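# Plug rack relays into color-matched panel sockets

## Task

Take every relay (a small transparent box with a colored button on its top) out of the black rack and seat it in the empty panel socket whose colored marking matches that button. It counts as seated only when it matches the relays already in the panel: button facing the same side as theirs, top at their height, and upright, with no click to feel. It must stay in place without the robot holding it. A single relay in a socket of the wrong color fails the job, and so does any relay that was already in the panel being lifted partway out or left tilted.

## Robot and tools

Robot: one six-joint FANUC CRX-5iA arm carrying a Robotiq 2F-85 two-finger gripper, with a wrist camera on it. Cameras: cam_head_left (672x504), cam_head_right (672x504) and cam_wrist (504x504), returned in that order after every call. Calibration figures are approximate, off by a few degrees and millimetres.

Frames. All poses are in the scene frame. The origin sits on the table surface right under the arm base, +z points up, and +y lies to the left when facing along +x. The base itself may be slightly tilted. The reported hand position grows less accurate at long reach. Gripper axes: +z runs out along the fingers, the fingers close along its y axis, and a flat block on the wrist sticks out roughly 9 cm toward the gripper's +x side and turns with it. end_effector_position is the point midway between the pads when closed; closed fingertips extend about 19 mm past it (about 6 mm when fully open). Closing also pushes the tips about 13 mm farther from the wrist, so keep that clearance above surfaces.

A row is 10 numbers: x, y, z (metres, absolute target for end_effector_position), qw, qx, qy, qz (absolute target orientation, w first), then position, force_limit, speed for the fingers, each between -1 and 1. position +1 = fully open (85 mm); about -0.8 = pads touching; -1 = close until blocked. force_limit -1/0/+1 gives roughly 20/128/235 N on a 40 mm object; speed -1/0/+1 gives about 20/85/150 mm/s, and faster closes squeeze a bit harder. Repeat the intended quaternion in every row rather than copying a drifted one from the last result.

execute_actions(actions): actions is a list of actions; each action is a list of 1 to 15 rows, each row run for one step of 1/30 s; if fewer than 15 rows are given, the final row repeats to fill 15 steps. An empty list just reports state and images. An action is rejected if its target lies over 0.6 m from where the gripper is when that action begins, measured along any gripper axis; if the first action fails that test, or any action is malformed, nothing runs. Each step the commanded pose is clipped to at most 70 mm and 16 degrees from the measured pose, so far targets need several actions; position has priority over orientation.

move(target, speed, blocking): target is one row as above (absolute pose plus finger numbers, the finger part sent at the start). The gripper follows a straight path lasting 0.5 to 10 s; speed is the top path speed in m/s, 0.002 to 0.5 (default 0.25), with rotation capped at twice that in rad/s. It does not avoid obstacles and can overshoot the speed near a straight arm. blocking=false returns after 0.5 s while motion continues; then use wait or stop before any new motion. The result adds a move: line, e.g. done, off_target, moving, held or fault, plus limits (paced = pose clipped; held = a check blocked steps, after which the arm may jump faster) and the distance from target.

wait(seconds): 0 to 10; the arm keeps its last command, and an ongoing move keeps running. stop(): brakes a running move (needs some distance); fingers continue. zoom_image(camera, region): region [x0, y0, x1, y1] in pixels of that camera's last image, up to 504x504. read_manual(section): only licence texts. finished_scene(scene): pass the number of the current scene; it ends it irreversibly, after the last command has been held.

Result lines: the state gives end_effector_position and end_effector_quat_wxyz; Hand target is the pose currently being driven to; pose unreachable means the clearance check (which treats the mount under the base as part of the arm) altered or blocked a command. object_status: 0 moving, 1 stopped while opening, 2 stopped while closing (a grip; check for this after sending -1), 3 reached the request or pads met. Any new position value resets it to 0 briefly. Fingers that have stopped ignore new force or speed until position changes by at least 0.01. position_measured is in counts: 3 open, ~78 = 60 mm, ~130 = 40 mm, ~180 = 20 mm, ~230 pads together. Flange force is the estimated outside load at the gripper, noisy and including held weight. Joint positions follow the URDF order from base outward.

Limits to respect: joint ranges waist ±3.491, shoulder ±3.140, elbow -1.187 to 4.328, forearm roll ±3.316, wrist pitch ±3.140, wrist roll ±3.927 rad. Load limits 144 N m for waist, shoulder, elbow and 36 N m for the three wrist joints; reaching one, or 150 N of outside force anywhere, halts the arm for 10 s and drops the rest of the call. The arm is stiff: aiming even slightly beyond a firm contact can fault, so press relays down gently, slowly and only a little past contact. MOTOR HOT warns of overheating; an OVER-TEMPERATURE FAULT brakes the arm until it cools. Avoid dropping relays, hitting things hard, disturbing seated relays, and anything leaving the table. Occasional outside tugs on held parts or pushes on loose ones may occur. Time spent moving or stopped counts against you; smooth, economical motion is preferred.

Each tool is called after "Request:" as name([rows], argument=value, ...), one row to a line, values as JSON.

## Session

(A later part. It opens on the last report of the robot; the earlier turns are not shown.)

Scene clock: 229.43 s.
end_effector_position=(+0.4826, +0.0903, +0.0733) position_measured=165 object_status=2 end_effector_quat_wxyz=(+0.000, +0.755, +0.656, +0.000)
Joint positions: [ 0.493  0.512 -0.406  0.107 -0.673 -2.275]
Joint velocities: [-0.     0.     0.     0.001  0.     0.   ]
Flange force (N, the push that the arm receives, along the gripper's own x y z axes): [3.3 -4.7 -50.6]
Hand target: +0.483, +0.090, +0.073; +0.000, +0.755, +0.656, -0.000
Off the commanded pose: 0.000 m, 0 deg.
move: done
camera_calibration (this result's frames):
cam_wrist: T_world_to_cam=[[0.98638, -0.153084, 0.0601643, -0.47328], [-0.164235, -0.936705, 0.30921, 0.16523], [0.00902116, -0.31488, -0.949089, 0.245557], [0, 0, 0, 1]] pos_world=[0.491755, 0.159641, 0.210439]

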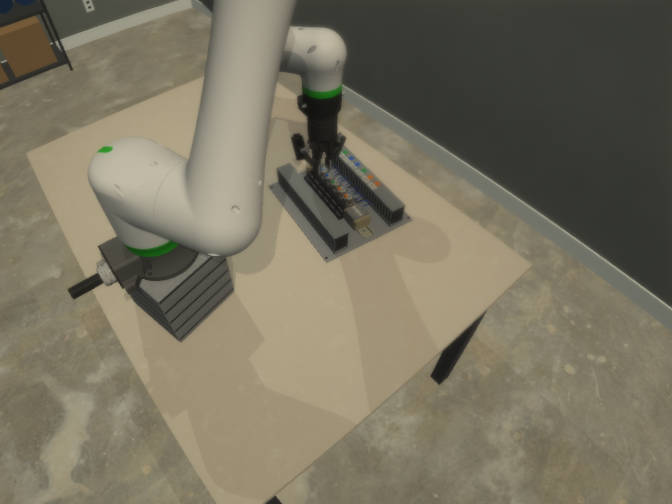

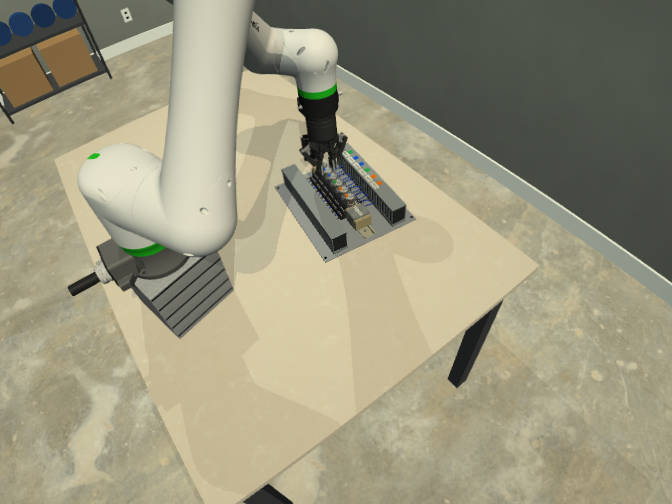

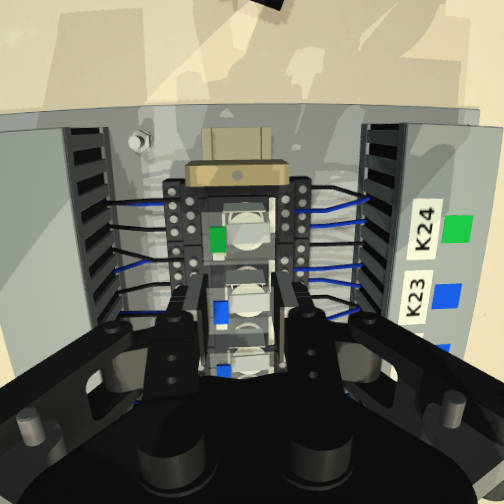

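Seated. Release and lift.

Request:
move(target=[0.4826, 0.0903, 0.0735, 0, 0.7547, 0.6561, 0, 0.1, -0.5, 0], speed=0.005)

Request:
move(target=[0.4826, 0.0903, 0.13, 0, 0.7547, 0.6561, 0, 0.1, -0.5, 0], speed=0.08)

Request:
zoom_image(camera="cam_head_right", region=[290, 140, 410, 240])

Scene clock: 234.00 s.
end_effector_position=(+0.4826, +0.0902, +0.0735) position_measured=117 object_status=3 end_effector_quat_wxyz=(-0.000, +0.755, +0.656, -0.000)
Joint positions: [ 0.493  0.512 -0.406  0.107 -0.673 -2.275]
Joint velocities: [ 0.    -0.001 -0.001 -0.001 -0.    -0.   ]
Flange force (N, the push that the arm receives, along the gripper's own x y z axes): [0.2 -1.0 -0.1]
Hand target: +0.483, +0.090, +0.073; -0.000, +0.755, +0.656, +0.000
Off the commanded pose: 0.000 m, 0 deg.
move: done
camera_calibration (this result's frames):
cam_wrist: T_world_to_cam=[[0.986359, -0.153278, 0.0600123, -0.473217], [-0.164372, -0.936644, 0.309321, 0.165111], [0.00879819, -0.314966, -0.949062, 0.245847], [0, 0, 0, 1]] pos_world=[0.491738, 0.15955, 0.210651]

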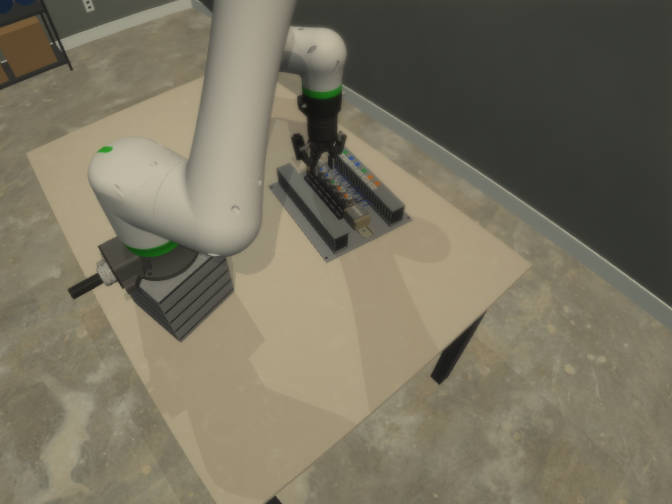

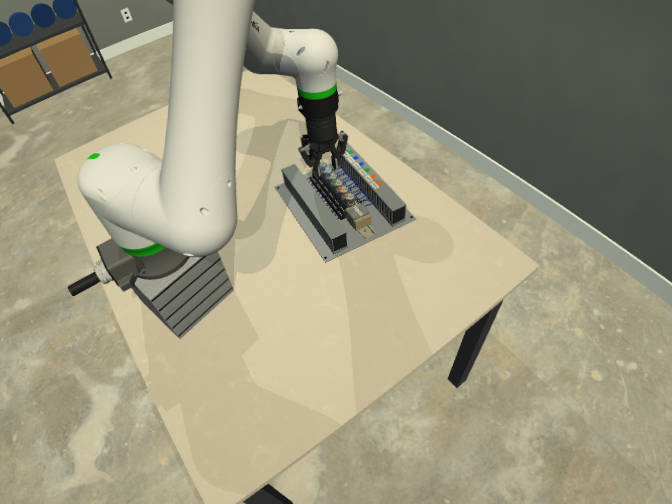

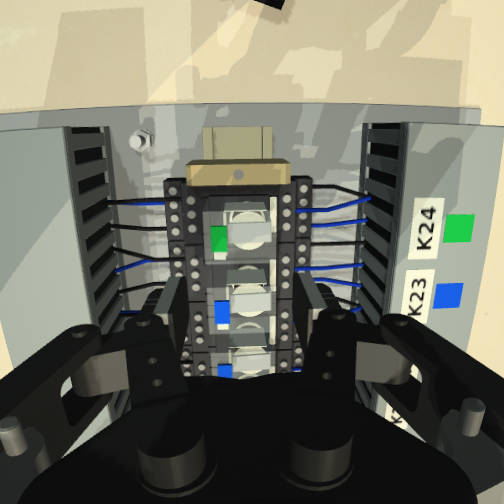

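Scene clock: 235.00 s.
end_effector_position=(+0.4826, +0.0903, +0.1299) position_measured=117 object_status=3 end_effector_quat_wxyz=(-0.000, +0.755, +0.656, -0.000)
Joint positions: [ 0.501  0.404 -0.383  0.092 -0.803 -2.264]
Joint velocities: [-0.    -0.    -0.    -0.001  0.     0.   ]
Flange force (N, the push that the arm receives, along the gripper's own x y z axes): [-1.8 0.0 -0.5]
Hand target: +0.483, +0.090, +0.130; -0.000, +0.755, +0.656, +0.000
Off the commanded pose: 0.000 m, 0 deg.
move: done
camera_calibration (this result's frames):
cam_wrist: T_world_to_cam=[[0.986402, -0.15303, 0.0599396, -0.476637], [-0.164113, -0.936717, 0.309239, 0.14767], [0.00882371, -0.314871, -0.949094, 0.299411], [0, 0, 0, 1]] pos_world=[0.491748, 0.159661, 0.267073]

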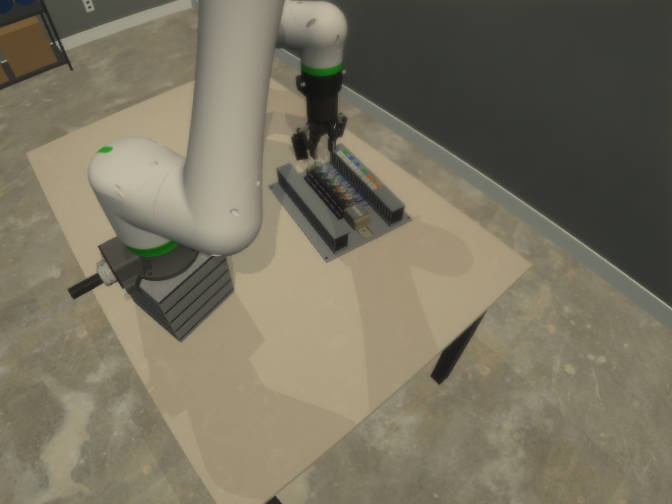

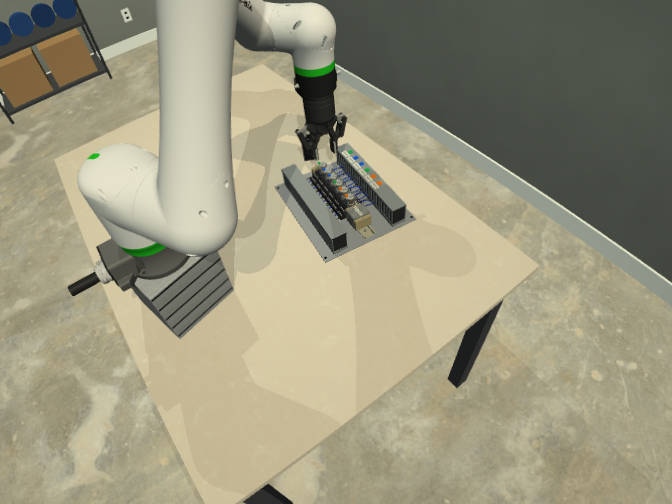

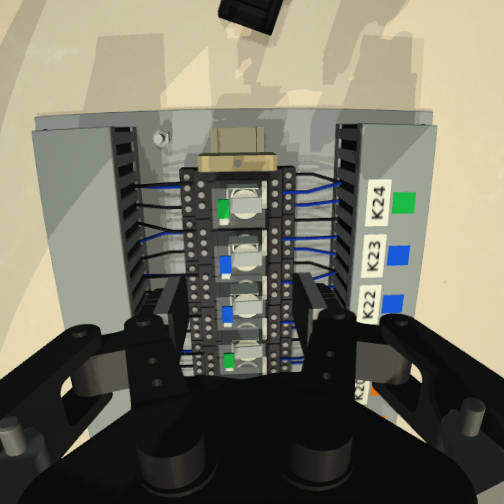

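Region (290, 140, 410, 240) of cam_head_right's 672x504 image, scaled by 4.200, with more detail than that image has.

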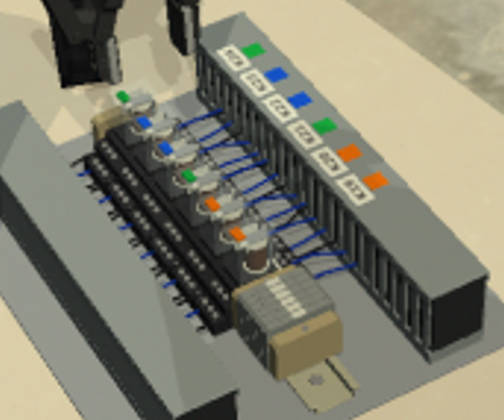

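Request:
finished_scene(scene=2)

The scene is finished: the task was done.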